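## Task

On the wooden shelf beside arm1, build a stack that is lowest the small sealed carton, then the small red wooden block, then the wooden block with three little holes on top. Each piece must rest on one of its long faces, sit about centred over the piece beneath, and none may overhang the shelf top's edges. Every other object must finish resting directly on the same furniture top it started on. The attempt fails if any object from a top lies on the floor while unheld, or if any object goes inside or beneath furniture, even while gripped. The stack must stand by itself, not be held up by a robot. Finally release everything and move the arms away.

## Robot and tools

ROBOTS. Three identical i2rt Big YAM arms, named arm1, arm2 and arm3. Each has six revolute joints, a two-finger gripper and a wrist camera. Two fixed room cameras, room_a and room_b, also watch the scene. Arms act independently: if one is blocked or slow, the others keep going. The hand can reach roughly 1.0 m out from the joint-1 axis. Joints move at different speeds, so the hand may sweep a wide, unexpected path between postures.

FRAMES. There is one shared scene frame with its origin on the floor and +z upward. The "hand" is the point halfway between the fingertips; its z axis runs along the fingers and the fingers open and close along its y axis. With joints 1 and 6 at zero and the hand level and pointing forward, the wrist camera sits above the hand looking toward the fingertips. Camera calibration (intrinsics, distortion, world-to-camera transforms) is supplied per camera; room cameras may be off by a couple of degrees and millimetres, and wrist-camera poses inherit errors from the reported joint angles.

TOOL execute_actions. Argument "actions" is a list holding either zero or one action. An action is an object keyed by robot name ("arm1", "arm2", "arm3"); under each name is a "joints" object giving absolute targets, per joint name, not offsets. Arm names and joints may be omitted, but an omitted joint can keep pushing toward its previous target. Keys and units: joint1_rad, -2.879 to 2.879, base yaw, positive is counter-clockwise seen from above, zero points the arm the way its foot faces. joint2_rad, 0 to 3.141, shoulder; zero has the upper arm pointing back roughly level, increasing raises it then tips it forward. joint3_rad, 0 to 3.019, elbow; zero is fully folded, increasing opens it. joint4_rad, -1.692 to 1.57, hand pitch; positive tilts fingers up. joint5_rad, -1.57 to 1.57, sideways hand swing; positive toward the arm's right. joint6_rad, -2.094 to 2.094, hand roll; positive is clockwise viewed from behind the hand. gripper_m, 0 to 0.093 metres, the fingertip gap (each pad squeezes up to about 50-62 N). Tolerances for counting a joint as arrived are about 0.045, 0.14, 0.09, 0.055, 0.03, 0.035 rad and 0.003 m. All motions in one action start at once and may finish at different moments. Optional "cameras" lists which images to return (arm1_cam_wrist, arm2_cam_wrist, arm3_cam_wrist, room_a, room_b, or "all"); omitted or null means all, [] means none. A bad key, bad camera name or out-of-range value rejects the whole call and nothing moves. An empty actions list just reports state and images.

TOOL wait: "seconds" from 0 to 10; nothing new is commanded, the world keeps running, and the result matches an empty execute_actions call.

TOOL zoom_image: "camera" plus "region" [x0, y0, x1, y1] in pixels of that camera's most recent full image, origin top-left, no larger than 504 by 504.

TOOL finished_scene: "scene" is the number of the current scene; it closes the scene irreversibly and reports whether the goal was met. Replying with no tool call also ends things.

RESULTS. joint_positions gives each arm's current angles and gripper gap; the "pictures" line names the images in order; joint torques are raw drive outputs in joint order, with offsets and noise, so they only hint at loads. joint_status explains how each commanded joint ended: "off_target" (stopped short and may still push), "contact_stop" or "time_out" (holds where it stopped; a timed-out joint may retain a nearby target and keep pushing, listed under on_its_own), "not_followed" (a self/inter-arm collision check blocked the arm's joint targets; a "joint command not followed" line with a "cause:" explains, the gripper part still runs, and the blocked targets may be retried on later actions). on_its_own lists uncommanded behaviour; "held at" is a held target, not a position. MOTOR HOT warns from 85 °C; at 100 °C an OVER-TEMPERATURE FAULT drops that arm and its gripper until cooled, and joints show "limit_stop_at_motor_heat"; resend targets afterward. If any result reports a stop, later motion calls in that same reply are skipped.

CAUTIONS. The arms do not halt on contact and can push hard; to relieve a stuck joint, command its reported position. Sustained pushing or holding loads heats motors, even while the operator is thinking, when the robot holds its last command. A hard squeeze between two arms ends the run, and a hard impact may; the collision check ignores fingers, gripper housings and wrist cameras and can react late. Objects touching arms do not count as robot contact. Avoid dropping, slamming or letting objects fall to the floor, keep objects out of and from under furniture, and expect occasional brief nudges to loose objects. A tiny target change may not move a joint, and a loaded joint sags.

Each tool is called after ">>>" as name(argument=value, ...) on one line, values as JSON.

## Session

>>> execute_actions(actions=[], cameras=["room_a","room_b"])

Scene clock: 0.00 s.
Joint torques (N m, as the arm reports them, + toward a larger angle): no reading
Motor temperatures (°C, as the motors report them): arm1=[22 22 26 22 21 20] | arm2=[22 24 24 21 20 23] | arm3=[21 23 27 24 20 23]
arm1.joint_positions: joint1_rad=+0.586 joint2_rad=+0.291 joint3_rad=+1.610 joint4_rad=-1.616 joint5_rad=+0.019 joint6_rad=+0.784 gripper_m=+0.095
arm1.joint_status: not commanded
arm1.hand: x=+0.4185 y=-0.9522 z=+1.3572 quat_wxyz=(-0.413, +0.032, -0.803, -0.429) (m; scene frame)
arm2.joint_positions: joint1_rad=-0.909 joint2_rad=+0.449 joint3_rad=+1.614 joint4_rad=-1.559 joint5_rad=+0.266 joint6_rad=+0.730 gripper_m=+0.095
arm2.joint_status: not commanded
arm2.hand: x=+0.1713 y=+0.0935 z=+1.4662 quat_wxyz=(-0.560, -0.424, -0.710, -0.046) (m; scene frame)
arm3.joint_positions: joint1_rad=+0.589 joint2_rad=+0.344 joint3_rad=+1.666 joint4_rad=-1.295 joint5_rad=-0.173 joint6_rad=+0.441 gripper_m=+0.095
arm3.joint_status: not commanded
arm3.hand: x=-0.5327 y=+0.8441 z=+1.5634 quat_wxyz=(-0.402, +0.355, -0.602, -0.591) (m; scene frame)
pictures: room_a, room_b
Images, in order (width x height): room_a 504x504, room_b 504x504.

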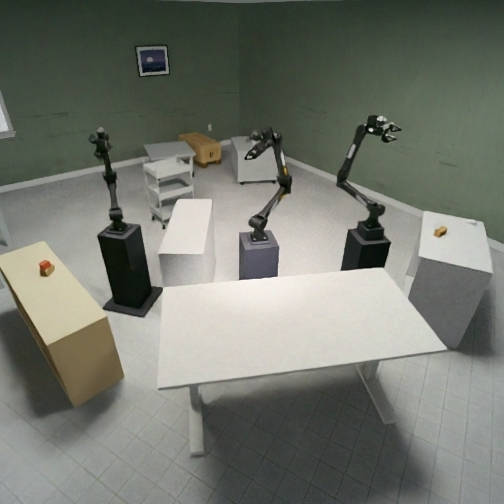

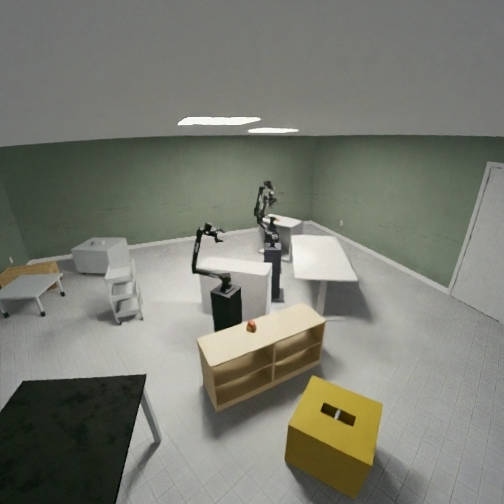

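>>> execute_actions(actions=[{"arm1":{"joints":{"joint1_rad":-0.69,"joint2_rad":2.1,"joint3_rad":2.1,"joint4_rad":-1.57,"joint5_rad":0,"joint6_rad":0}},"arm2":{"joints":{"joint1_rad":-0.7,"joint2_rad":1.9,"joint3_rad":1.9,"joint4_rad":-1.57,"joint5_rad":0,"joint6_rad":0}},"arm3":{"joints":{"joint1_rad":1.41,"joint2_rad":2.0,"joint3_rad":2.0,"joint4_rad":-1.57,"joint5_rad":0,"joint6_rad":0}}}])

Scene clock: 4.17 s.
Joint torques (N m, as the arm reports them, + toward a larger angle): arm1=[  0.64 -17.86   9.91  -0.36  -0.08  -0.16] | arm2=[  0.16 -18.24  11.45   0.28  -0.22  -0.13] | arm3=[ -0.53 -20.36   9.05   0.07  -0.09  -0.18]
Motor temperatures (°C, as the motors report them): arm1=[22 22 26 22 21 20] | arm2=[22 25 25 21 20 23] | arm3=[21 23 28 24 20 23]
arm1.joint_positions: joint1_rad=-0.701 joint2_rad=+2.082 joint3_rad=+2.076 joint4_rad=-1.562 joint5_rad=-0.001 joint6_rad=+0.015 gripper_m=+0.095
arm1.joint_status: all done
arm1.hand: x=+1.0074 y=-1.2229 z=+0.9426 quat_wxyz=(-0.007, -0.214, -0.977, +0.003) (m; scene frame)
arm2.joint_positions: joint1_rad=-0.705 joint2_rad=+1.902 joint3_rad=+1.869 joint4_rad=-1.565 joint5_rad=+0.003 joint6_rad=+0.015 gripper_m=+0.095
arm2.joint_status: all done
arm2.hand: x=+0.6819 y=+0.1711 z=+1.0593 quat_wxyz=(+0.014, +0.010, -1.000, +0.002) (m; scene frame)
arm3.joint_positions: joint1_rad=+1.416 joint2_rad=+2.006 joint3_rad=+1.977 joint4_rad=-1.558 joint5_rad=+0.001 joint6_rad=+0.016 gripper_m=+0.095
arm3.joint_status: all done
arm3.hand: x=-0.8576 y=+1.3261 z=+1.0520 quat_wxyz=(+0.007, +0.878, -0.478, +0.007) (m; scene frame)
pictures: arm1_cam_wrist, arm2_cam_wrist, arm3_cam_wrist, room_a, room_b
camera_calibration (this result's frames):
arm1_cam_wrist: T_world_to_cam=[[-0.418163, -0.90837, 0.0019012, -0.691224], [-0.739161, 0.341483, 0.580543, 0.620334], [-0.527997, 0.241356, -0.814227, 1.71393], [0, 0, 0, 1]] pos_world=[1.07443, -1.25339, 1.03671]
arm2_cam_wrist: T_world_to_cam=[[0.0165575, -0.999863, 0.000386425, 0.162019], [-0.788518, -0.01282, 0.614878, -0.109799], [-0.614788, -0.0104855, -0.788622, 1.37814], [0, 0, 0, 1]] pos_world=[0.758001, 0.175039, 1.15428]
arm3_cam_wrist: T_world_to_cam=[[0.845331, 0.534241, -0.00166395, 0.0192094], [0.425172, -0.670858, 0.6076, 0.623327], [0.323489, -0.514331, -0.794241, 1.92113], [0, 0, 0, 1]] pos_world=[-0.902723, 1.396, 1.14714]
Images, in order (width x height): arm1_cam_wrist 504x504, arm2_cam_wrist 504x504, arm3_cam_wrist 504x504, room_a 504x504, room_b 504x504.

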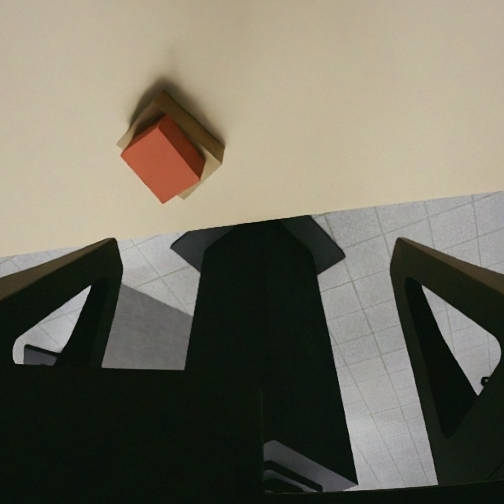

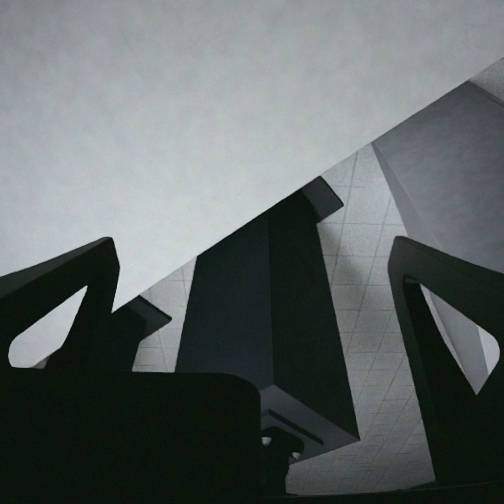

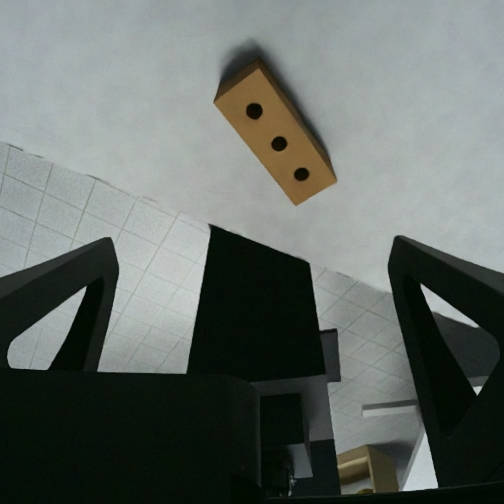

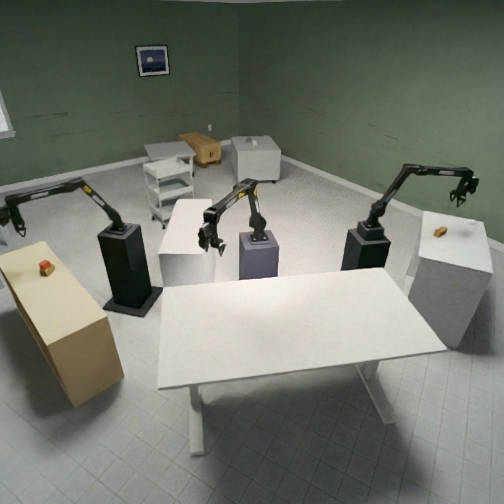

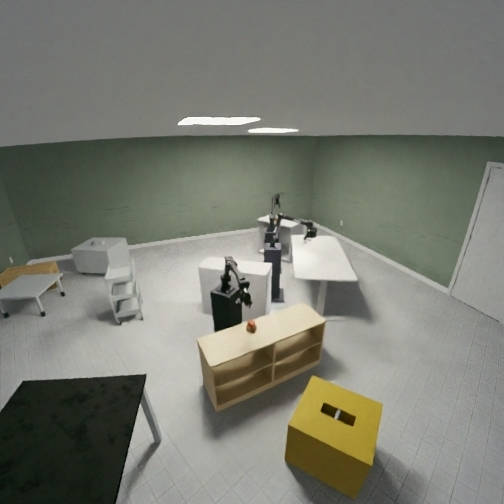

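>>> execute_actions(actions=[{"arm3":{"joints":{"joint1_rad":1.384,"joint2_rad":1.98,"joint3_rad":1.53,"joint4_rad":-1.1,"joint6_rad":-0.635}},"arm2":{"joints":{"joint1_rad":-2.3}},"arm1":{"joints":{"joint1_rad":-0.5}}}], cameras=["arm3_cam_wrist","arm1_cam_wrist","arm2_cam_wrist"])

>>> execute_actions(actions=[{"arm3":{"joints":{"joint2_rad":2.09,"joint3_rad":1.485,"joint4_rad":-0.93}}}], cameras=["arm3_cam_wrist"])

Scene clock: 8.43 s.
Joint torques (N m, as the arm reports them, + toward a larger angle): arm1=[ -0.63 -17.96   9.97  -0.36  -0.07  -0.14] | arm2=[  0.33 -18.26  11.36   0.29  -0.1   -0.11] | arm3=[  0.35 -18.81   6.68   1.14  -0.15  -0.18]
Motor temperatures (°C, as the motors report them): arm1=[22 23 27 22 21 20] | arm2=[22 26 27 21 20 23] | arm3=[21 24 29 24 20 23]
arm1.joint_positions: joint1_rad=-0.495 joint2_rad=+2.082 joint3_rad=+2.076 joint4_rad=-1.562 joint5_rad=-0.001 joint6_rad=+0.013 gripper_m=+0.095
arm1.joint_status: all done
arm1.hand: x=+1.0486 y=-1.0962 z=+0.9420 quat_wxyz=(-0.007, -0.112, -0.994, +0.003) (m; scene frame)
arm2.joint_positions: joint1_rad=-2.307 joint2_rad=+1.902 joint3_rad=+1.869 joint4_rad=-1.565 joint5_rad=+0.001 joint6_rad=+0.012 gripper_m=+0.095
arm2.joint_status: all done
arm2.hand: x=+0.0991 y=-0.4321 z=+1.0596 quat_wxyz=(+0.010, -0.710, -0.704, -0.009) (m; scene frame)
arm3.joint_positions: joint1_rad=+1.383 joint2_rad=+1.989 joint3_rad=+1.531 joint4_rad=-1.114 joint5_rad=+0.001 joint6_rad=-0.619 gripper_m=+0.095
arm3.joint_status: all done
arm3.hand: x=-0.8194 y=+1.3021 z=+0.8980 quat_wxyz=(+0.003, +0.981, -0.196, -0.001) (m; scene frame)
pictures: arm1_cam_wrist, arm2_cam_wrist, arm3_cam_wrist
camera_calibration (this result's frames):
arm1_cam_wrist: T_world_to_cam=[[-0.222045, -0.975026, 0.00439864, -0.839991], [-0.792879, 0.183187, 0.581193, 0.49008], [-0.567484, 0.125564, -0.813754, 1.61874], [0, 0, 0, 1]] pos_world=[1.12066, -1.11204, 1.03612]
arm2_cam_wrist: T_world_to_cam=[[-0.99992, 0.0122444, -0.00303386, 0.110217], [0.00779588, 0.788892, 0.614482, -0.309361], [0.00991734, 0.614409, -0.788925, 1.2222], [0, 0, 0, 1]] pos_world=[0.100499, -0.508225, 1.15465]
arm3_cam_wrist: T_world_to_cam=[[0.394995, 0.91868, -0.00257314, -0.869261], [0.740847, -0.316875, 0.592229, 0.496032], [0.543253, -0.235834, -0.805766, 1.60189], [0, 0, 0, 1]] pos_world=[-0.894364, 1.33353, 0.99475]
Images, in order (width x height): arm1_cam_wrist 504x504, arm2_cam_wrist 504x504, arm3_cam_wrist 504x504.

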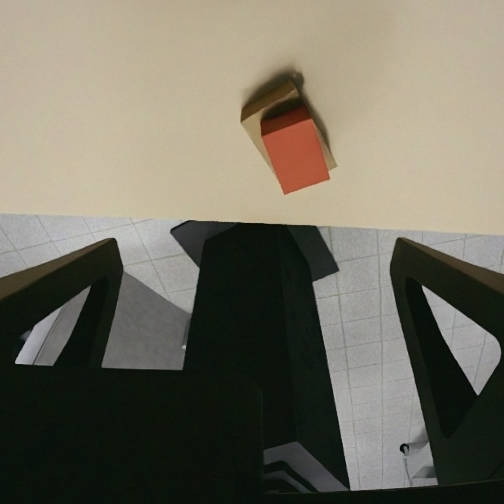

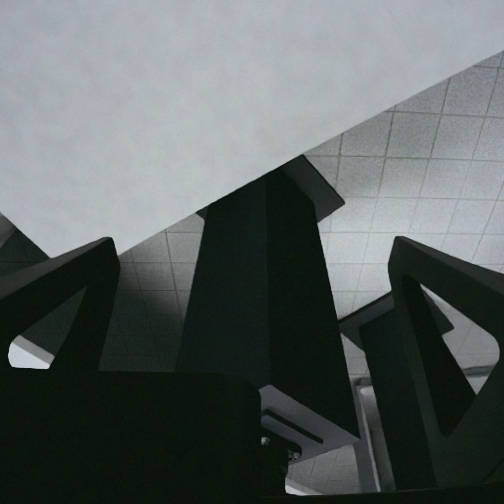

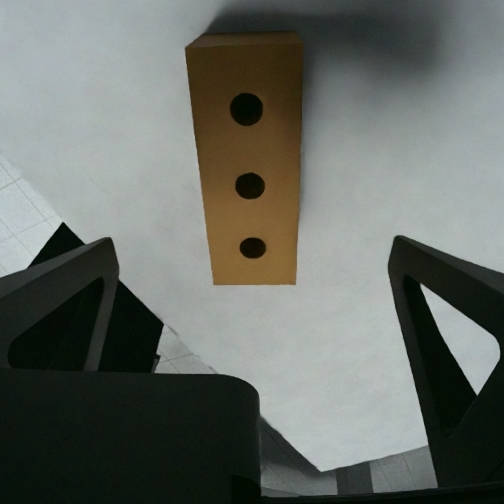

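Scene clock: 9.50 s.
Joint torques (N m, as the arm reports them, + toward a larger angle): arm1=[ -0.92 -18.03   9.94  -0.36  -0.07  -0.13] | arm2=[  0.32 -18.33  11.37   0.3   -0.1   -0.11] | arm3=[  0.3  -20.05   6.39   0.99  -0.15  -0.18]
Motor temperatures (°C, as the motors report them): arm1=[22 23 27 22 21 20] | arm2=[22 26 27 21 20 23] | arm3=[21 24 29 24 20 23]
arm1.joint_positions: joint1_rad=-0.495 joint2_rad=+2.082 joint3_rad=+2.076 joint4_rad=-1.562 joint5_rad=-0.001 joint6_rad=+0.013 gripper_m=+0.095
arm1.joint_status: not commanded
arm1.hand: x=+1.0486 y=-1.0962 z=+0.9420 quat_wxyz=(-0.007, -0.112, -0.994, +0.003) (m; scene frame)
arm2.joint_positions: joint1_rad=-2.307 joint2_rad=+1.902 joint3_rad=+1.869 joint4_rad=-1.565 joint5_rad=+0.001 joint6_rad=+0.012 gripper_m=+0.095
arm2.joint_status: not commanded
arm2.hand: x=+0.0991 y=-0.4321 z=+1.0596 quat_wxyz=(+0.010, -0.710, -0.704, -0.009) (m; scene frame)
arm3.joint_positions: joint1_rad=+1.383 joint2_rad=+2.104 joint3_rad=+1.481 joint4_rad=-0.944 joint5_rad=+0.001 joint6_rad=-0.619 gripper_m=+0.095
arm3.joint_status: all done
arm3.hand: x=-0.8221 y=+1.3053 z=+0.8174 quat_wxyz=(+0.001, +0.981, -0.196, -0.003) (m; scene frame)
pictures: arm3_cam_wrist
camera_calibration (this result's frames):
arm3_cam_wrist: T_world_to_cam=[[0.395031, 0.918667, 0.000916026, -0.874217], [0.742736, -0.319966, 0.588188, 0.555716], [0.540642, -0.231672, -0.808724, 1.53399], [0, 0, 0, 1]] pos_world=[-0.896749, 1.33631, 0.914512]
Images, in order (width x height): arm3_cam_wrist 504x504.

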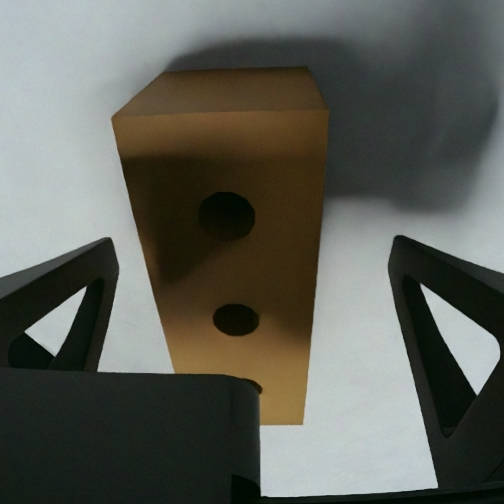

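>>> execute_actions(actions=[{"arm3":{"joints":{"gripper_m":0}}}], cameras=[])

>>> execute_actions(actions=[{"arm3":{"joints":{"joint2_rad":2.1,"joint3_rad":1.95,"joint4_rad":-1.4,"joint6_rad":0}}}], cameras=[])

>>> execute_actions(actions=[{"arm3":{"joints":{"joint1_rad":-0.76}}}], cameras=[])

>>> execute_actions(actions=[{"arm3":{"joints":{"joint2_rad":2.42,"joint3_rad":2.17,"joint4_rad":-1.25}}}], cameras=["arm3_cam_wrist","room_a"])

>>> zoom_image(camera="room_a", region=[280, 220, 420, 320])

Scene clock: 12.37 s.
Joint torques (N m, as the arm reports them, + toward a larger angle): arm1=[ -0.66 -18.08   9.95  -0.35  -0.08  -0.14] | arm2=[  0.29 -18.25  11.37   0.28  -0.1   -0.11] | arm3=[  0.27 -19.9    6.42   1.05  -0.11  -0.17]
Motor temperatures (°C, as the motors report them): arm1=[22 23 28 22 21 20] | arm2=[22 26 28 21 20 23] | arm3=[21 25 29 24 20 23]
arm1.joint_positions: joint1_rad=-0.495 joint2_rad=+2.082 joint3_rad=+2.076 joint4_rad=-1.562 joint5_rad=-0.001 joint6_rad=+0.013 gripper_m=+0.095
arm1.joint_status: not commanded
arm1.hand: x=+1.0486 y=-1.0962 z=+0.9420 quat_wxyz=(-0.007, -0.112, -0.994, +0.003) (m; scene frame)
arm2.joint_positions: joint1_rad=-2.307 joint2_rad=+1.902 joint3_rad=+1.869 joint4_rad=-1.565 joint5_rad=+0.001 joint6_rad=+0.012 gripper_m=+0.095
arm2.joint_status: not commanded
arm2.hand: x=+0.0991 y=-0.4321 z=+1.0596 quat_wxyz=(+0.010, -0.710, -0.704, -0.009) (m; scene frame)
arm3.joint_positions: joint1_rad=+1.383 joint2_rad=+2.104 joint3_rad=+1.481 joint4_rad=-0.943 joint5_rad=+0.001 joint6_rad=-0.620 gripper_m=+0.045
arm3.joint_status: gripper_m off_target (ended at +0.045, target +0.000)
arm3.hand: x=-0.8224 y=+1.3055 z=+0.8174 quat_wxyz=(+0.000, +0.981, -0.196, -0.004) (m; scene frame)
pictures: none
No camera images: the call's "cameras" was empty. Leave "cameras" out to get every camera's image.

Scene clock: 14.03 s.
Joint torques (N m, as the arm reports them, + toward a larger angle): arm1=[ -0.65 -17.95   9.97  -0.36  -0.07  -0.13] | arm2=[  0.28 -18.31  11.37   0.31  -0.09  -0.11] | arm3=[  0.23 -22.28  11.01   0.04  -0.06   0.13]
Motor temperatures (°C, as the motors report them): arm1=[22 24 28 22 21 20] | arm2=[22 26 28 21 20 23] | arm3=[21 25 30 24 20 23]
arm1.joint_positions: joint1_rad=-0.495 joint2_rad=+2.082 joint3_rad=+2.076 joint4_rad=-1.562 joint5_rad=-0.001 joint6_rad=+0.013 gripper_m=+0.095
arm1.joint_status: not commanded
arm1.hand: x=+1.0486 y=-1.0962 z=+0.9420 quat_wxyz=(-0.007, -0.112, -0.994, +0.003) (m; scene frame)
arm2.joint_positions: joint1_rad=-2.307 joint2_rad=+1.902 joint3_rad=+1.869 joint4_rad=-1.565 joint5_rad=+0.001 joint6_rad=+0.012 gripper_m=+0.095
arm2.joint_status: not commanded
arm2.hand: x=+0.0991 y=-0.4321 z=+1.0596 quat_wxyz=(+0.010, -0.710, -0.704, -0.009) (m; scene frame)
arm3.joint_positions: joint1_rad=+1.383 joint2_rad=+2.119 joint3_rad=+1.895 joint4_rad=-1.387 joint5_rad=+0.001 joint6_rad=-0.016 gripper_m=+0.045
arm3.joint_status: all done
arm3.hand: x=-0.8508 y=+1.3531 z=+0.9514 quat_wxyz=(+0.013, +0.878, -0.479, +0.016) (m; scene frame)
pictures: none
No camera images: the call's "cameras" was empty. Leave "cameras" out to get every camera's image.

Scene clock: 16.47 s.
Joint torques (N m, as the arm reports them, + toward a larger angle): arm1=[ -0.78 -17.96   9.96  -0.39  -0.07  -0.13] | arm2=[  0.35 -18.3   11.37   0.29  -0.1   -0.11] | arm3=[ -0.06 -22.23  10.89   0.03  -0.09   0.13]
Motor temperatures (°C, as the motors report them): arm1=[22 24 28 22 21 20] | arm2=[22 27 29 21 20 23] | arm3=[21 25 31 24 20 23]
arm1.joint_positions: joint1_rad=-0.495 joint2_rad=+2.082 joint3_rad=+2.076 joint4_rad=-1.562 joint5_rad=-0.001 joint6_rad=+0.013 gripper_m=+0.095
arm1.joint_status: not commanded
arm1.hand: x=+1.0486 y=-1.0962 z=+0.9420 quat_wxyz=(-0.007, -0.112, -0.994, +0.003) (m; scene frame)
arm2.joint_positions: joint1_rad=-2.307 joint2_rad=+1.902 joint3_rad=+1.869 joint4_rad=-1.565 joint5_rad=+0.001 joint6_rad=+0.012 gripper_m=+0.095
arm2.joint_status: not commanded
arm2.hand: x=+0.0991 y=-0.4321 z=+1.0596 quat_wxyz=(+0.010, -0.710, -0.704, -0.009) (m; scene frame)
arm3.joint_positions: joint1_rad=-0.756 joint2_rad=+2.119 joint3_rad=+1.895 joint4_rad=-1.387 joint5_rad=+0.002 joint6_rad=-0.013 gripper_m=+0.045
arm3.joint_status: all done
arm3.hand: x=+0.1262 y=+0.8010 z=+0.9489 quat_wxyz=(+0.023, +0.001, -1.000, +0.003) (m; scene frame)
pictures: none
No camera images: the call's "cameras" was empty. Leave "cameras" out to get every camera's image.

Scene clock: 17.73 s.
Joint torques (N m, as the arm reports them, + toward a larger angle): arm1=[ -0.75 -18.01   9.94  -0.36  -0.07  -0.14] | arm2=[  0.31 -18.26  11.36   0.3   -0.09  -0.11] | arm3=[ -0.41 -27.85  10.72   0.72  -0.1    0.13]
Motor temperatures (°C, as the motors report them): arm1=[22 24 28 22 21 20] | arm2=[22 27 29 21 20 23] | arm3=[21 25 31 24 20 23]
arm1.joint_positions: joint1_rad=-0.495 joint2_rad=+2.082 joint3_rad=+2.076 joint4_rad=-1.562 joint5_rad=-0.001 joint6_rad=+0.013 gripper_m=+0.095
arm1.joint_status: not commanded
arm1.hand: x=+1.0486 y=-1.0962 z=+0.9420 quat_wxyz=(-0.007, -0.112, -0.994, +0.003) (m; scene frame)
arm2.joint_positions: joint1_rad=-2.307 joint2_rad=+1.902 joint3_rad=+1.869 joint4_rad=-1.565 joint5_rad=+0.001 joint6_rad=+0.012 gripper_m=+0.095
arm2.joint_status: not commanded
arm2.hand: x=+0.0991 y=-0.4321 z=+1.0596 quat_wxyz=(+0.010, -0.710, -0.704, -0.009) (m; scene frame)
arm3.joint_positions: joint1_rad=-0.756 joint2_rad=+2.466 joint3_rad=+2.113 joint4_rad=-1.255 joint5_rad=+0.002 joint6_rad=-0.013 gripper_m=+0.045
arm3.joint_status: all done
arm3.hand: x=+0.1945 y=+0.7994 z=+0.7971 quat_wxyz=(+0.022, +0.001, -1.000, +0.003) (m; scene frame)
pictures: arm3_cam_wrist, room_a
camera_calibration (this result's frames):
arm3_cam_wrist: T_world_to_cam=[[-0.00895621, -0.99991, 0.0100187, 0.794073], [-0.778778, 0.0132594, 0.627159, -0.350836], [-0.627235, -0.00218541, -0.778827, 0.870668], [0, 0, 0, 1]] pos_world=[0.280003, 0.800556, 0.890174]
Images, in order (width x height): arm3_cam_wrist 504x504, room_a 504x504.

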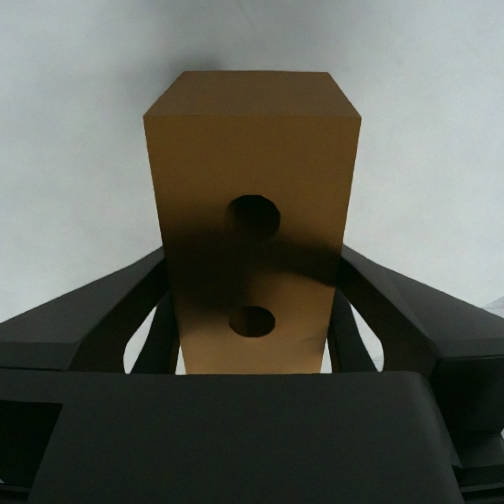

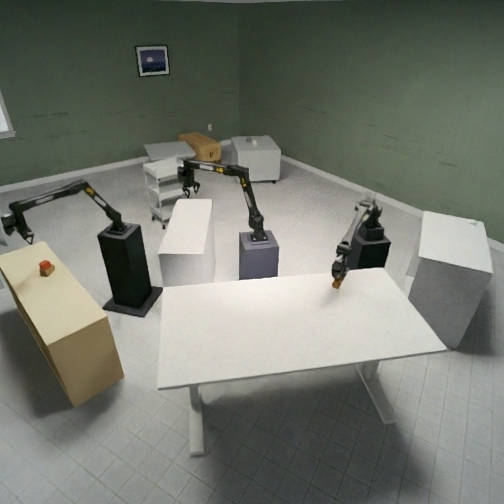

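Region (280, 220, 420, 320) of room_a's 504x504 image, scaled by 3.600, with more detail than that image has; it fills the top 360 rows of this view, and the rest is white.

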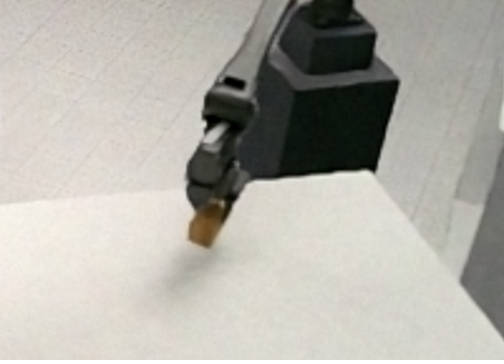

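>>> execute_actions(actions=[{"arm3":{"joints":{"joint3_rad":2.04,"joint4_rad":-1.13}}}], cameras=["room_a"])

>>> zoom_image(camera="room_a", region=[280, 220, 420, 320])

Scene clock: 19.63 s.
Joint torques (N m, as the arm reports them, + toward a larger angle): arm1=[ -0.73 -18.06   9.95  -0.35  -0.08  -0.14] | arm2=[  0.29 -18.21  11.37   0.3   -0.09  -0.11] | arm3=[ -0.33 -26.99   7.25   1.1   -0.09   0.12]
Motor temperatures (°C, as the motors report them): arm1=[22 24 28 22 21 20] | arm2=[22 27 29 21 20 23] | arm3=[21 26 31 24 20 23]
arm1.joint_positions: joint1_rad=-0.495 joint2_rad=+2.082 joint3_rad=+2.076 joint4_rad=-1.562 joint5_rad=-0.001 joint6_rad=+0.013 gripper_m=+0.095
arm1.joint_status: not commanded
arm1.hand: x=+1.0486 y=-1.0962 z=+0.9420 quat_wxyz=(-0.007, -0.112, -0.994, +0.003) (m; scene frame)
arm2.joint_positions: joint1_rad=-2.307 joint2_rad=+1.902 joint3_rad=+1.869 joint4_rad=-1.565 joint5_rad=+0.001 joint6_rad=+0.012 gripper_m=+0.095
arm2.joint_status: not commanded
arm2.hand: x=+0.0991 y=-0.4321 z=+1.0596 quat_wxyz=(+0.010, -0.710, -0.704, -0.009) (m; scene frame)
arm3.joint_positions: joint1_rad=-0.756 joint2_rad=+2.460 joint3_rad=+2.034 joint4_rad=-1.143 joint5_rad=+0.002 joint6_rad=-0.013 gripper_m=+0.045
arm3.joint_status: all done
arm3.hand: x=+0.1924 y=+0.7994 z=+0.7736 quat_wxyz=(+0.002, +0.001, -1.000, +0.003) (m; scene frame)
pictures: room_a
Images, in order (width x height): room_a 504x504.

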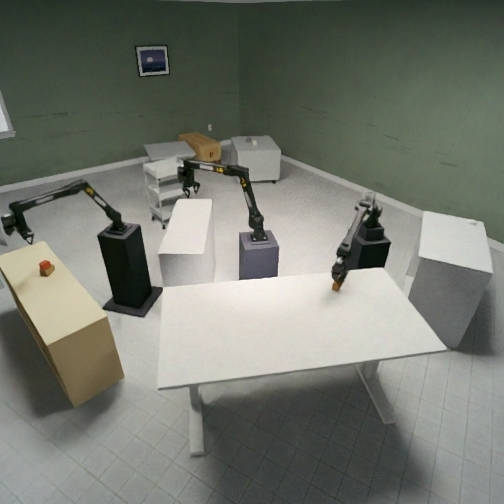

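Region (280, 220, 420, 320) of room_a's 504x504 image, scaled by 3.600, with more detail than that image has; it fills the top 360 rows of this view, and the rest is white.

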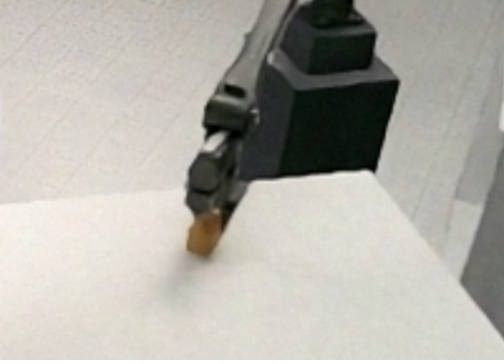

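>>> execute_actions(actions=[{"arm3":{"joints":{"joint3_rad":1.97,"joint4_rad":-1.06}}}], cameras=["room_a"])

>>> zoom_image(camera="room_a", region=[280, 220, 420, 320])

Scene clock: 21.37 s.
Joint torques (N m, as the arm reports them, + toward a larger angle): arm1=[ -0.64 -17.98   9.95  -0.36  -0.07  -0.14] | arm2=[  0.34 -18.28  11.36   0.28  -0.09  -0.11] | arm3=[ -0.33 -26.31   6.04   1.2   -0.03   0.12]
Motor temperatures (°C, as the motors report them): arm1=[22 24 29 22 21 20] | arm2=[22 27 30 21 20 23] | arm3=[21 26 31 24 20 23]
arm1.joint_positions: joint1_rad=-0.495 joint2_rad=+2.082 joint3_rad=+2.076 joint4_rad=-1.562 joint5_rad=-0.001 joint6_rad=+0.013 gripper_m=+0.095
arm1.joint_status: not commanded
arm1.hand: x=+1.0486 y=-1.0962 z=+0.9420 quat_wxyz=(-0.007, -0.112, -0.994, +0.003) (m; scene frame)
arm2.joint_positions: joint1_rad=-2.307 joint2_rad=+1.902 joint3_rad=+1.869 joint4_rad=-1.565 joint5_rad=+0.001 joint6_rad=+0.012 gripper_m=+0.095
arm2.joint_status: not commanded
arm2.hand: x=+0.0991 y=-0.4321 z=+1.0596 quat_wxyz=(+0.010, -0.710, -0.704, -0.009) (m; scene frame)
arm3.joint_positions: joint1_rad=-0.757 joint2_rad=+2.455 joint3_rad=+1.982 joint4_rad=-1.075 joint5_rad=+0.000 joint6_rad=-0.013 gripper_m=+0.045
arm3.joint_status: all done
arm3.hand: x=+0.1886 y=+0.7991 z=+0.7592 quat_wxyz=(-0.009, +0.000, -1.000, +0.003) (m; scene frame)
pictures: room_a
Images, in order (width x height): room_a 504x504.

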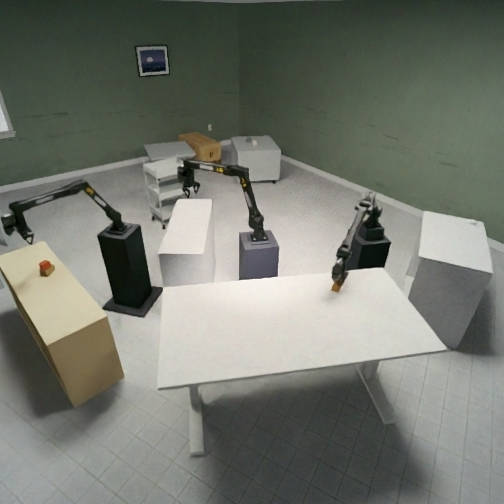

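Region (280, 220, 420, 320) of room_a's 504x504 image, scaled by 3.600, with more detail than that image has; it fills the top 360 rows of this view, and the rest is white.

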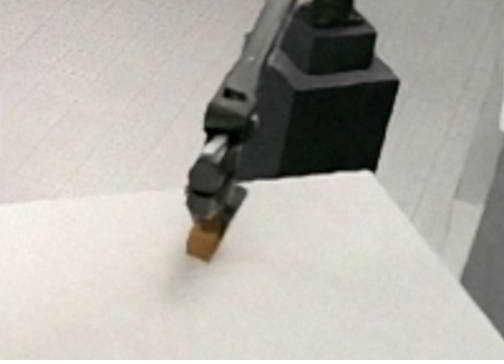

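>>> execute_actions(actions=[{"arm3":{"joints":{"gripper_m":0.093,"joint3_rad":1.985}},"arm2":{"joints":{"joint1_rad":-0.6,"joint6_rad":1.45}}}], cameras=[])

>>> execute_actions(actions=[{"arm3":{"joints":{"joint2_rad":1.2,"joint3_rad":1.6,"joint4_rad":-1.6}}}], cameras=[])

>>> execute_actions(actions=[{"arm3":{"joints":{"joint1_rad":1.0}},"arm2":{"joints":{"joint1_rad":0.69,"joint2_rad":2.17,"joint3_rad":1.85,"joint4_rad":-1.24}}}], cameras=["arm2_cam_wrist"])

Scene clock: 25.90 s.
Joint torques (N m, as the arm reports them, + toward a larger angle): arm1=[ -0.76 -18.04   9.95  -0.36  -0.07  -0.14] | arm2=[ -0.83 -18.22  11.29   0.24   0.04   0.12] | arm3=[ -0.32 -26.25   7.03   1.14  -0.04   0.11]
Motor temperatures (°C, as the motors report them): arm1=[22 24 29 22 21 20] | arm2=[22 27 30 21 20 23] | arm3=[21 27 31 24 20 23]
arm1.joint_positions: joint1_rad=-0.495 joint2_rad=+2.082 joint3_rad=+2.076 joint4_rad=-1.562 joint5_rad=-0.001 joint6_rad=+0.013 gripper_m=+0.095
arm1.joint_status: not commanded
arm1.hand: x=+1.0486 y=-1.0962 z=+0.9420 quat_wxyz=(-0.007, -0.112, -0.994, +0.003) (m; scene frame)
arm2.joint_positions: joint1_rad=-0.593 joint2_rad=+1.902 joint3_rad=+1.869 joint4_rad=-1.565 joint5_rad=+0.000 joint6_rad=+1.435 gripper_m=+0.095
arm2.joint_status: all done
arm2.hand: x=+0.6760 y=+0.2372 z=+1.0592 quat_wxyz=(+0.010, -0.600, -0.800, +0.010) (m; scene frame)
arm3.joint_positions: joint1_rad=-0.757 joint2_rad=+2.454 joint3_rad=+1.982 joint4_rad=-1.074 joint5_rad=+0.000 joint6_rad=-0.013 gripper_m=+0.093
arm3.joint_status: all done
arm3.hand: x=+0.1890 y=+0.7991 z=+0.7597 quat_wxyz=(-0.010, +0.000, -1.000, +0.003) (m; scene frame)
pictures: none
No camera images: the call's "cameras" was empty. Leave "cameras" out to get every camera's image.

Scene clock: 27.63 s.
Joint torques (N m, as the arm reports them, + toward a larger angle): arm1=[ -0.75 -17.93  10.    -0.37  -0.07  -0.13] | arm2=[ -0.83 -18.17  11.3    0.24   0.04   0.11] | arm3=[-0.3  -5.98  7.57  0.86 -0.03  0.12]
Motor temperatures (°C, as the motors report them): arm1=[22 25 29 22 21 20] | arm2=[22 27 30 21 20 23] | arm3=[21 27 31 24 20 23]
arm1.joint_positions: joint1_rad=-0.495 joint2_rad=+2.082 joint3_rad=+2.076 joint4_rad=-1.562 joint5_rad=-0.001 joint6_rad=+0.013 gripper_m=+0.095
arm1.joint_status: not commanded
arm1.hand: x=+1.0486 y=-1.0962 z=+0.9420 quat_wxyz=(-0.007, -0.112, -0.994, +0.003) (m; scene frame)
arm2.joint_positions: joint1_rad=-0.593 joint2_rad=+1.902 joint3_rad=+1.869 joint4_rad=-1.565 joint5_rad=+0.000 joint6_rad=+1.435 gripper_m=+0.095
arm2.joint_status: not commanded
arm2.hand: x=+0.6760 y=+0.2372 z=+1.0592 quat_wxyz=(+0.010, -0.600, -0.800, +0.010) (m; scene frame)
arm3.joint_positions: joint1_rad=-0.757 joint2_rad=+1.191 joint3_rad=+1.600 joint4_rad=-1.591 joint5_rad=+0.000 joint6_rad=-0.013 gripper_m=+0.093
arm3.joint_status: all done
arm3.hand: x=-0.1237 y=+0.8056 z=+1.2945 quat_wxyz=(-0.191, +0.000, -0.982, +0.005) (m; scene frame)
pictures: none
No camera images: the call's "cameras" was empty. Leave "cameras" out to get every camera's image.

Scene clock: 29.53 s.
Joint torques (N m, as the arm reports them, + toward a larger angle): arm1=[ -0.7  -18.08   9.97  -0.33  -0.07  -0.13] | arm2=[ -0.04 -23.14   9.26   0.36   0.11   0.1 ] | arm3=[-0.06 -7.41  7.61  0.84 -0.03  0.12]
Motor temperatures (°C, as the motors report them): arm1=[22 25 29 22 21 20] | arm2=[22 28 30 21 20 23] | arm3=[21 27 31 24 20 23]
arm1.joint_positions: joint1_rad=-0.495 joint2_rad=+2.082 joint3_rad=+2.076 joint4_rad=-1.562 joint5_rad=-0.001 joint6_rad=+0.013 gripper_m=+0.095
arm1.joint_status: not commanded
arm1.hand: x=+1.0486 y=-1.0962 z=+0.9420 quat_wxyz=(-0.007, -0.112, -0.994, +0.003) (m; scene frame)
arm2.joint_positions: joint1_rad=+0.690 joint2_rad=+2.197 joint3_rad=+1.837 joint4_rad=-1.238 joint5_rad=-0.002 joint6_rad=+1.436 gripper_m=+0.095
arm2.joint_status: all done
arm2.hand: x=+0.1896 y=+0.7950 z=+0.8677 quat_wxyz=(+0.003, -0.003, -1.000, +0.014) (m; scene frame)
arm3.joint_positions: joint1_rad=+1.002 joint2_rad=+1.206 joint3_rad=+1.600 joint4_rad=-1.591 joint5_rad=+0.000 joint6_rad=-0.013 gripper_m=+0.093
arm3.joint_status: all done
arm3.hand: x=-0.5799 y=+1.1977 z=+1.2895 quat_wxyz=(-0.117, +0.757, -0.627, -0.142) (m; scene frame)
pictures: arm2_cam_wrist
camera_calibration (this result's frames):
arm2_cam_wrist: T_world_to_cam=[[-0.00972558, -0.999672, 0.0236934, 0.778687], [-0.80142, 0.021963, 0.597699, -0.382497], [-0.598023, -0.0131754, -0.801371, 0.940949], [0, 0, 0, 1]] pos_world=[0.263742, 0.79923, 0.964218]
Images, in order (width x height): arm2_cam_wrist 504x504.

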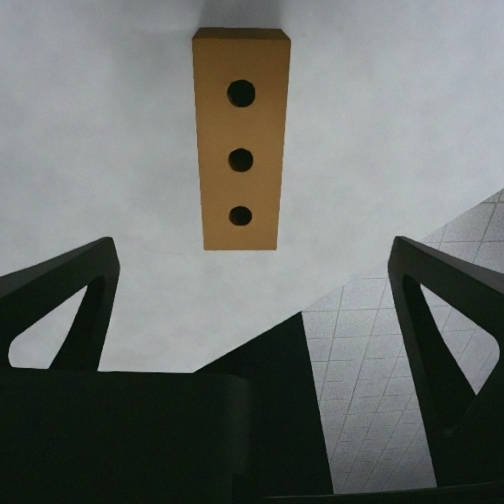

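>>> execute_actions(actions=[{"arm2":{"joints":{"joint2_rad":2.31,"joint3_rad":1.77,"joint4_rad":-1.0}}}], cameras=["arm2_cam_wrist"])

>>> execute_actions(actions=[{"arm2":{"joints":{"gripper_m":0}}}], cameras=[])

>>> execute_actions(actions=[{"arm2":{"joints":{"joint2_rad":2.12,"joint3_rad":2.0,"joint4_rad":-1.41,"joint6_rad":0}}}], cameras=[])

>>> execute_actions(actions=[{"arm2":{"joints":{"joint1_rad":-2.3}}}], cameras=[])

>>> execute_actions(actions=[{"arm2":{"joints":{"joint2_rad":2.21,"joint3_rad":1.82,"joint4_rad":-1.15}}}], cameras=["arm2_cam_wrist","room_a"])

>>> zoom_image(camera="room_a", region=[130, 170, 270, 270])

Scene clock: 33.27 s.
Joint torques (N m, as the arm reports them, + toward a larger angle): arm1=[ -0.81 -17.94   9.95  -0.35  -0.07  -0.13] | arm2=[ -0.19 -21.95   8.5    0.8    0.11   0.09] | arm3=[-0.04 -7.51  7.62  0.85 -0.02  0.13]
Motor temperatures (°C, as the motors report them): arm1=[22 25 29 22 21 20] | arm2=[22 28 30 21 20 23] | arm3=[21 26 31 24 20 23]
arm1.joint_positions: joint1_rad=-0.495 joint2_rad=+2.082 joint3_rad=+2.076 joint4_rad=-1.562 joint5_rad=-0.001 joint6_rad=+0.013 gripper_m=+0.095
arm1.joint_status: not commanded
arm1.hand: x=+1.0486 y=-1.0962 z=+0.9420 quat_wxyz=(-0.007, -0.112, -0.994, +0.003) (m; scene frame)
arm2.joint_positions: joint1_rad=+0.690 joint2_rad=+2.318 joint3_rad=+1.757 joint4_rad=-1.010 joint5_rad=-0.002 joint6_rad=+1.436 gripper_m=+0.095
arm2.joint_status: all done
arm2.hand: x=+0.1900 y=+0.7979 z=+0.7639 quat_wxyz=(+0.001, -0.003, -1.000, +0.000) (m; scene frame)
arm3.joint_positions: joint1_rad=+1.002 joint2_rad=+1.206 joint3_rad=+1.600 joint4_rad=-1.591 joint5_rad=+0.000 joint6_rad=-0.013 gripper_m=+0.093
arm3.joint_status: not commanded
arm3.hand: x=-0.5799 y=+1.1977 z=+1.2895 quat_wxyz=(-0.117, +0.757, -0.627, -0.142) (m; scene frame)
pictures: arm2_cam_wrist
camera_calibration (this result's frames):
arm2_cam_wrist: T_world_to_cam=[[-0.00975997, -0.999943, -0.00428912, 0.805586], [-0.803793, 0.00529376, 0.594885, -0.304283], [-0.594829, 0.00925363, -0.803799, 0.84141], [0, 0, 0, 1]] pos_world=[0.263777, 0.799365, 0.860793]
Images, in order (width x height): arm2_cam_wrist 504x504.

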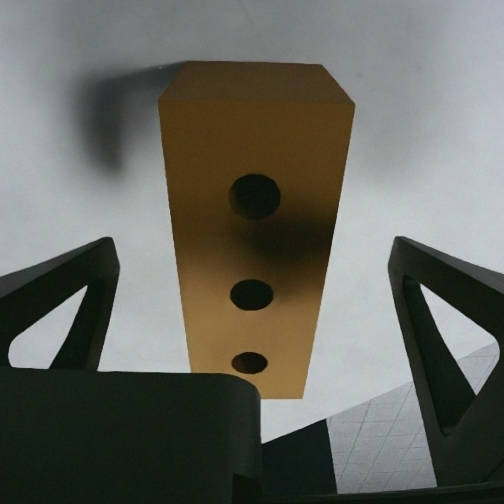

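Scene clock: 34.00 s.
Joint torques (N m, as the arm reports them, + toward a larger angle): arm1=[ -0.71 -18.09   9.94  -0.38  -0.07  -0.13] | arm2=[ -0.3  -21.86   8.5    0.77   0.11   0.09] | arm3=[-0.05 -7.68  7.61  0.84 -0.03  0.12]
Motor temperatures (°C, as the motors report them): arm1=[22 25 29 22 21 20] | arm2=[22 28 30 21 20 23] | arm3=[21 26 31 24 20 23]
arm1.joint_positions: joint1_rad=-0.495 joint2_rad=+2.082 joint3_rad=+2.076 joint4_rad=-1.562 joint5_rad=-0.001 joint6_rad=+0.013 gripper_m=+0.095
arm1.joint_status: not commanded
arm1.hand: x=+1.0486 y=-1.0962 z=+0.9420 quat_wxyz=(-0.007, -0.112, -0.994, +0.003) (m; scene frame)
arm2.joint_positions: joint1_rad=+0.690 joint2_rad=+2.318 joint3_rad=+1.757 joint4_rad=-1.009 joint5_rad=-0.002 joint6_rad=+1.437 gripper_m=+0.045
arm2.joint_status: gripper_m off_target (ended at +0.045, target +0.000)
arm2.hand: x=+0.1901 y=+0.7980 z=+0.7639 quat_wxyz=(+0.001, -0.004, -1.000, +0.000) (m; scene frame)
arm3.joint_positions: joint1_rad=+1.002 joint2_rad=+1.206 joint3_rad=+1.600 joint4_rad=-1.591 joint5_rad=+0.000 joint6_rad=-0.013 gripper_m=+0.093
arm3.joint_status: not commanded
arm3.hand: x=-0.5799 y=+1.1977 z=+1.2895 quat_wxyz=(-0.117, +0.757, -0.627, -0.142) (m; scene frame)
pictures: none
No camera images: the call's "cameras" was empty. Leave "cameras" out to get every camera's image.

Scene clock: 36.10 s.
Joint torques (N m, as the arm reports them, + toward a larger angle): arm1=[ -0.75 -18.     9.97  -0.35  -0.07  -0.13] | arm2=[ -0.22 -20.51  10.58   0.24   0.02  -0.12] | arm3=[-0.1  -7.7   7.58  0.82 -0.02  0.12]
Motor temperatures (°C, as the motors report them): arm1=[22 25 29 22 21 20] | arm2=[22 28 30 21 20 23] | arm3=[21 26 31 24 20 23]
arm1.joint_positions: joint1_rad=-0.495 joint2_rad=+2.082 joint3_rad=+2.076 joint4_rad=-1.562 joint5_rad=-0.001 joint6_rad=+0.013 gripper_m=+0.095
arm1.joint_status: not commanded
arm1.hand: x=+1.0486 y=-1.0962 z=+0.9420 quat_wxyz=(-0.007, -0.112, -0.994, +0.003) (m; scene frame)
arm2.joint_positions: joint1_rad=+0.690 joint2_rad=+2.117 joint3_rad=+1.979 joint4_rad=-1.401 joint5_rad=-0.002 joint6_rad=+0.015 gripper_m=+0.045
arm2.joint_status: all done
arm2.hand: x=+0.1916 y=+0.8082 z=+0.9713 quat_wxyz=(-0.011, +0.650, -0.760, -0.011) (m; scene frame)
arm3.joint_positions: joint1_rad=+1.002 joint2_rad=+1.206 joint3_rad=+1.600 joint4_rad=-1.591 joint5_rad=+0.000 joint6_rad=-0.013 gripper_m=+0.093
arm3.joint_status: not commanded
arm3.hand: x=-0.5799 y=+1.1977 z=+1.2895 quat_wxyz=(-0.117, +0.757, -0.627, -0.142) (m; scene frame)
pictures: none
No camera images: the call's "cameras" was empty. Leave "cameras" out to get every camera's image.

Scene clock: 38.93 s.
Joint torques (N m, as the arm reports them, + toward a larger angle): arm1=[ -0.73 -18.     9.92  -0.38  -0.07  -0.14] | arm2=[ -0.31 -21.22  10.56   0.22  -0.18  -0.11] | arm3=[-0.12 -7.77  7.58  0.81 -0.03  0.11]
Motor temperatures (°C, as the motors report them): arm1=[22 25 29 22 21 20] | arm2=[22 28 31 21 20 23] | arm3=[21 25 31 24 20 23]
arm1.joint_positions: joint1_rad=-0.495 joint2_rad=+2.082 joint3_rad=+2.076 joint4_rad=-1.562 joint5_rad=-0.001 joint6_rad=+0.013 gripper_m=+0.095
arm1.joint_status: not commanded
arm1.hand: x=+1.0486 y=-1.0962 z=+0.9420 quat_wxyz=(-0.007, -0.112, -0.994, +0.003) (m; scene frame)
arm2.joint_positions: joint1_rad=-2.298 joint2_rad=+2.125 joint3_rad=+1.979 joint4_rad=-1.401 joint5_rad=+0.003 joint6_rad=+0.012 gripper_m=+0.045
arm2.joint_status: all done
arm2.hand: x=+0.1051 y=-0.5106 z=+0.9669 quat_wxyz=(-0.008, -0.707, -0.707, +0.010) (m; scene frame)
arm3.joint_positions: joint1_rad=+1.002 joint2_rad=+1.206 joint3_rad=+1.600 joint4_rad=-1.591 joint5_rad=+0.000 joint6_rad=-0.013 gripper_m=+0.093
arm3.joint_status: not commanded
arm3.hand: x=-0.5799 y=+1.1977 z=+1.2895 quat_wxyz=(-0.117, +0.757, -0.627, -0.142) (m; scene frame)
pictures: none
No camera images: the call's "cameras" was empty. Leave "cameras" out to get every camera's image.

Scene clock: 39.97 s.
Joint torques (N m, as the arm reports them, + toward a larger angle): arm1=[ -0.79 -18.03   9.94  -0.33  -0.07  -0.13] | arm2=[ -0.39 -23.18  10.08   0.79  -0.18  -0.11] | arm3=[ 0.   -7.6   7.59  0.81 -0.03  0.12]
Motor temperatures (°C, as the motors report them): arm1=[22 25 30 22 21 20] | arm2=[22 29 31 21 20 23] | arm3=[21 25 31 24 20 23]
arm1.joint_positions: joint1_rad=-0.495 joint2_rad=+2.082 joint3_rad=+2.076 joint4_rad=-1.562 joint5_rad=-0.001 joint6_rad=+0.013 gripper_m=+0.095
arm1.joint_status: not commanded
arm1.hand: x=+1.0486 y=-1.0962 z=+0.9420 quat_wxyz=(-0.007, -0.112, -0.994, +0.003) (m; scene frame)
arm2.joint_positions: joint1_rad=-2.298 joint2_rad=+2.237 joint3_rad=+1.794 joint4_rad=-1.159 joint5_rad=+0.003 joint6_rad=+0.012 gripper_m=+0.045
arm2.joint_status: all done
arm2.hand: x=+0.1049 y=-0.4944 z=+0.8278 quat_wxyz=(+0.012, -0.707, -0.707, -0.010) (m; scene frame)
arm3.joint_positions: joint1_rad=+1.002 joint2_rad=+1.206 joint3_rad=+1.600 joint4_rad=-1.591 joint5_rad=+0.000 joint6_rad=-0.013 gripper_m=+0.093
arm3.joint_status: not commanded
arm3.hand: x=-0.5799 y=+1.1977 z=+1.2895 quat_wxyz=(-0.117, +0.757, -0.627, -0.142) (m; scene frame)
pictures: arm2_cam_wrist, room_a
camera_calibration (this result's frames):
arm2_cam_wrist: T_world_to_cam=[[-0.999996, 0.00266165, -0.00106476, 0.109701], [0.0014343, 0.786124, 0.618067, -0.121496], [0.00248211, 0.618063, -0.786125, 1.07784], [0, 0, 0, 1]] pos_world=[0.1072, -0.570955, 0.922528]
Images, in order (width x height): arm2_cam_wrist 504x504, room_a 504x504.

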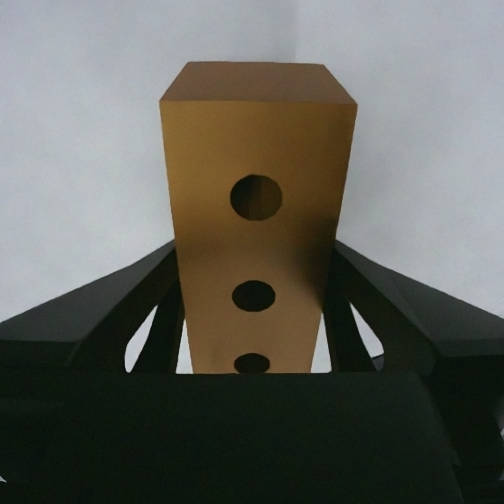

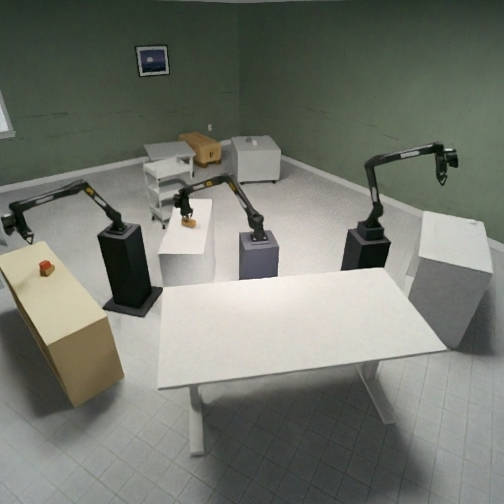

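Region (130, 170, 270, 270) of room_a's 504x504 image, scaled by 3.600, with more detail than that image has; it fills the top 360 rows of this view, and the rest is white.

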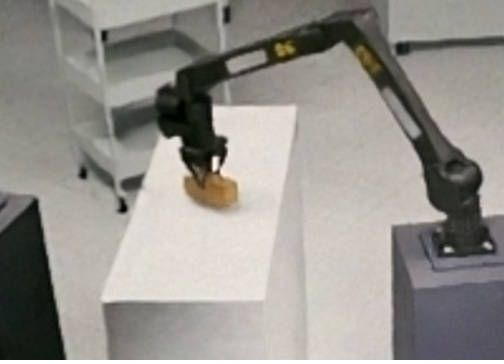

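>>> execute_actions(actions=[{"arm2":{"joints":{"joint3_rad":1.75,"joint4_rad":-1.06}}}], cameras=[])

Scene clock: 41.33 s.
Joint torques (N m, as the arm reports them, + toward a larger angle): arm1=[ -0.73 -17.95   9.94  -0.4   -0.08  -0.13] | arm2=[ -0.41 -22.99   8.71   0.91  -0.18  -0.11] | arm3=[-0.2  -7.66  7.59  0.8  -0.04  0.12]
Motor temperatures (°C, as the motors report them): arm1=[22 25 30 22 21 20] | arm2=[22 29 30 21 20 23] | arm3=[21 25 31 24 20 23]
arm1.joint_positions: joint1_rad=-0.495 joint2_rad=+2.082 joint3_rad=+2.076 joint4_rad=-1.562 joint5_rad=-0.001 joint6_rad=+0.013 gripper_m=+0.095
arm1.joint_status: not commanded
arm1.hand: x=+1.0486 y=-1.0962 z=+0.9420 quat_wxyz=(-0.007, -0.112, -0.994, +0.003) (m; scene frame)
arm2.joint_positions: joint1_rad=-2.298 joint2_rad=+2.236 joint3_rad=+1.739 joint4_rad=-1.070 joint5_rad=+0.003 joint6_rad=+0.012 gripper_m=+0.045
arm2.joint_status: all done
arm2.hand: x=+0.1049 y=-0.4936 z=+0.8098 quat_wxyz=(-0.001, -0.707, -0.707, +0.002) (m; scene frame)
arm3.joint_positions: joint1_rad=+1.002 joint2_rad=+1.206 joint3_rad=+1.600 joint4_rad=-1.591 joint5_rad=+0.000 joint6_rad=-0.013 gripper_m=+0.093
arm3.joint_status: not commanded
arm3.hand: x=-0.5799 y=+1.1977 z=+1.2895 quat_wxyz=(-0.117, +0.757, -0.627, -0.142) (m; scene frame)
pictures: none
No camera images: the call's "cameras" was empty. Leave "cameras" out to get every camera's image.

>>> execute_actions(actions=[{"arm2":{"joints":{"joint3_rad":1.7,"joint4_rad":-1.01}}}], cameras=[])

Scene clock: 44.23 s.
Joint torques (N m, as the arm reports them, + toward a larger angle): arm1=[ -0.76 -18.03   9.98  -0.38  -0.07  -0.13] | arm2=[ -0.4  -21.8    7.19   1.12  -0.19  -0.11] | arm3=[ 0.01 -7.51  7.6   0.8  -0.03  0.12]
Motor temperatures (°C, as the motors report them): arm1=[22 25 30 22 21 20] | arm2=[22 29 30 21 20 23] | arm3=[21 25 32 24 20 23]
arm1.joint_positions: joint1_rad=-0.495 joint2_rad=+2.082 joint3_rad=+2.076 joint4_rad=-1.562 joint5_rad=-0.001 joint6_rad=+0.013 gripper_m=+0.095
arm1.joint_status: not commanded
arm1.hand: x=+1.0486 y=-1.0962 z=+0.9420 quat_wxyz=(-0.007, -0.112, -0.994, +0.003) (m; scene frame)
arm2.joint_positions: joint1_rad=-2.298 joint2_rad=+2.223 joint3_rad=+1.708 joint4_rad=-1.025 joint5_rad=+0.003 joint6_rad=+0.012 gripper_m=+0.045
arm2.joint_status: all done
arm2.hand: x=+0.1049 y=-0.4934 z=+0.8076 quat_wxyz=(-0.010, -0.707, -0.707, +0.012) (m; scene frame)
arm3.joint_positions: joint1_rad=+1.002 joint2_rad=+1.206 joint3_rad=+1.600 joint4_rad=-1.591 joint5_rad=+0.000 joint6_rad=-0.013 gripper_m=+0.093
arm3.joint_status: not commanded
arm3.hand: x=-0.5799 y=+1.1977 z=+1.2895 quat_wxyz=(-0.117, +0.757, -0.627, -0.142) (m; scene frame)
pictures: none
No camera images: the call's "cameras" was empty. Leave "cameras" out to get every camera's image.


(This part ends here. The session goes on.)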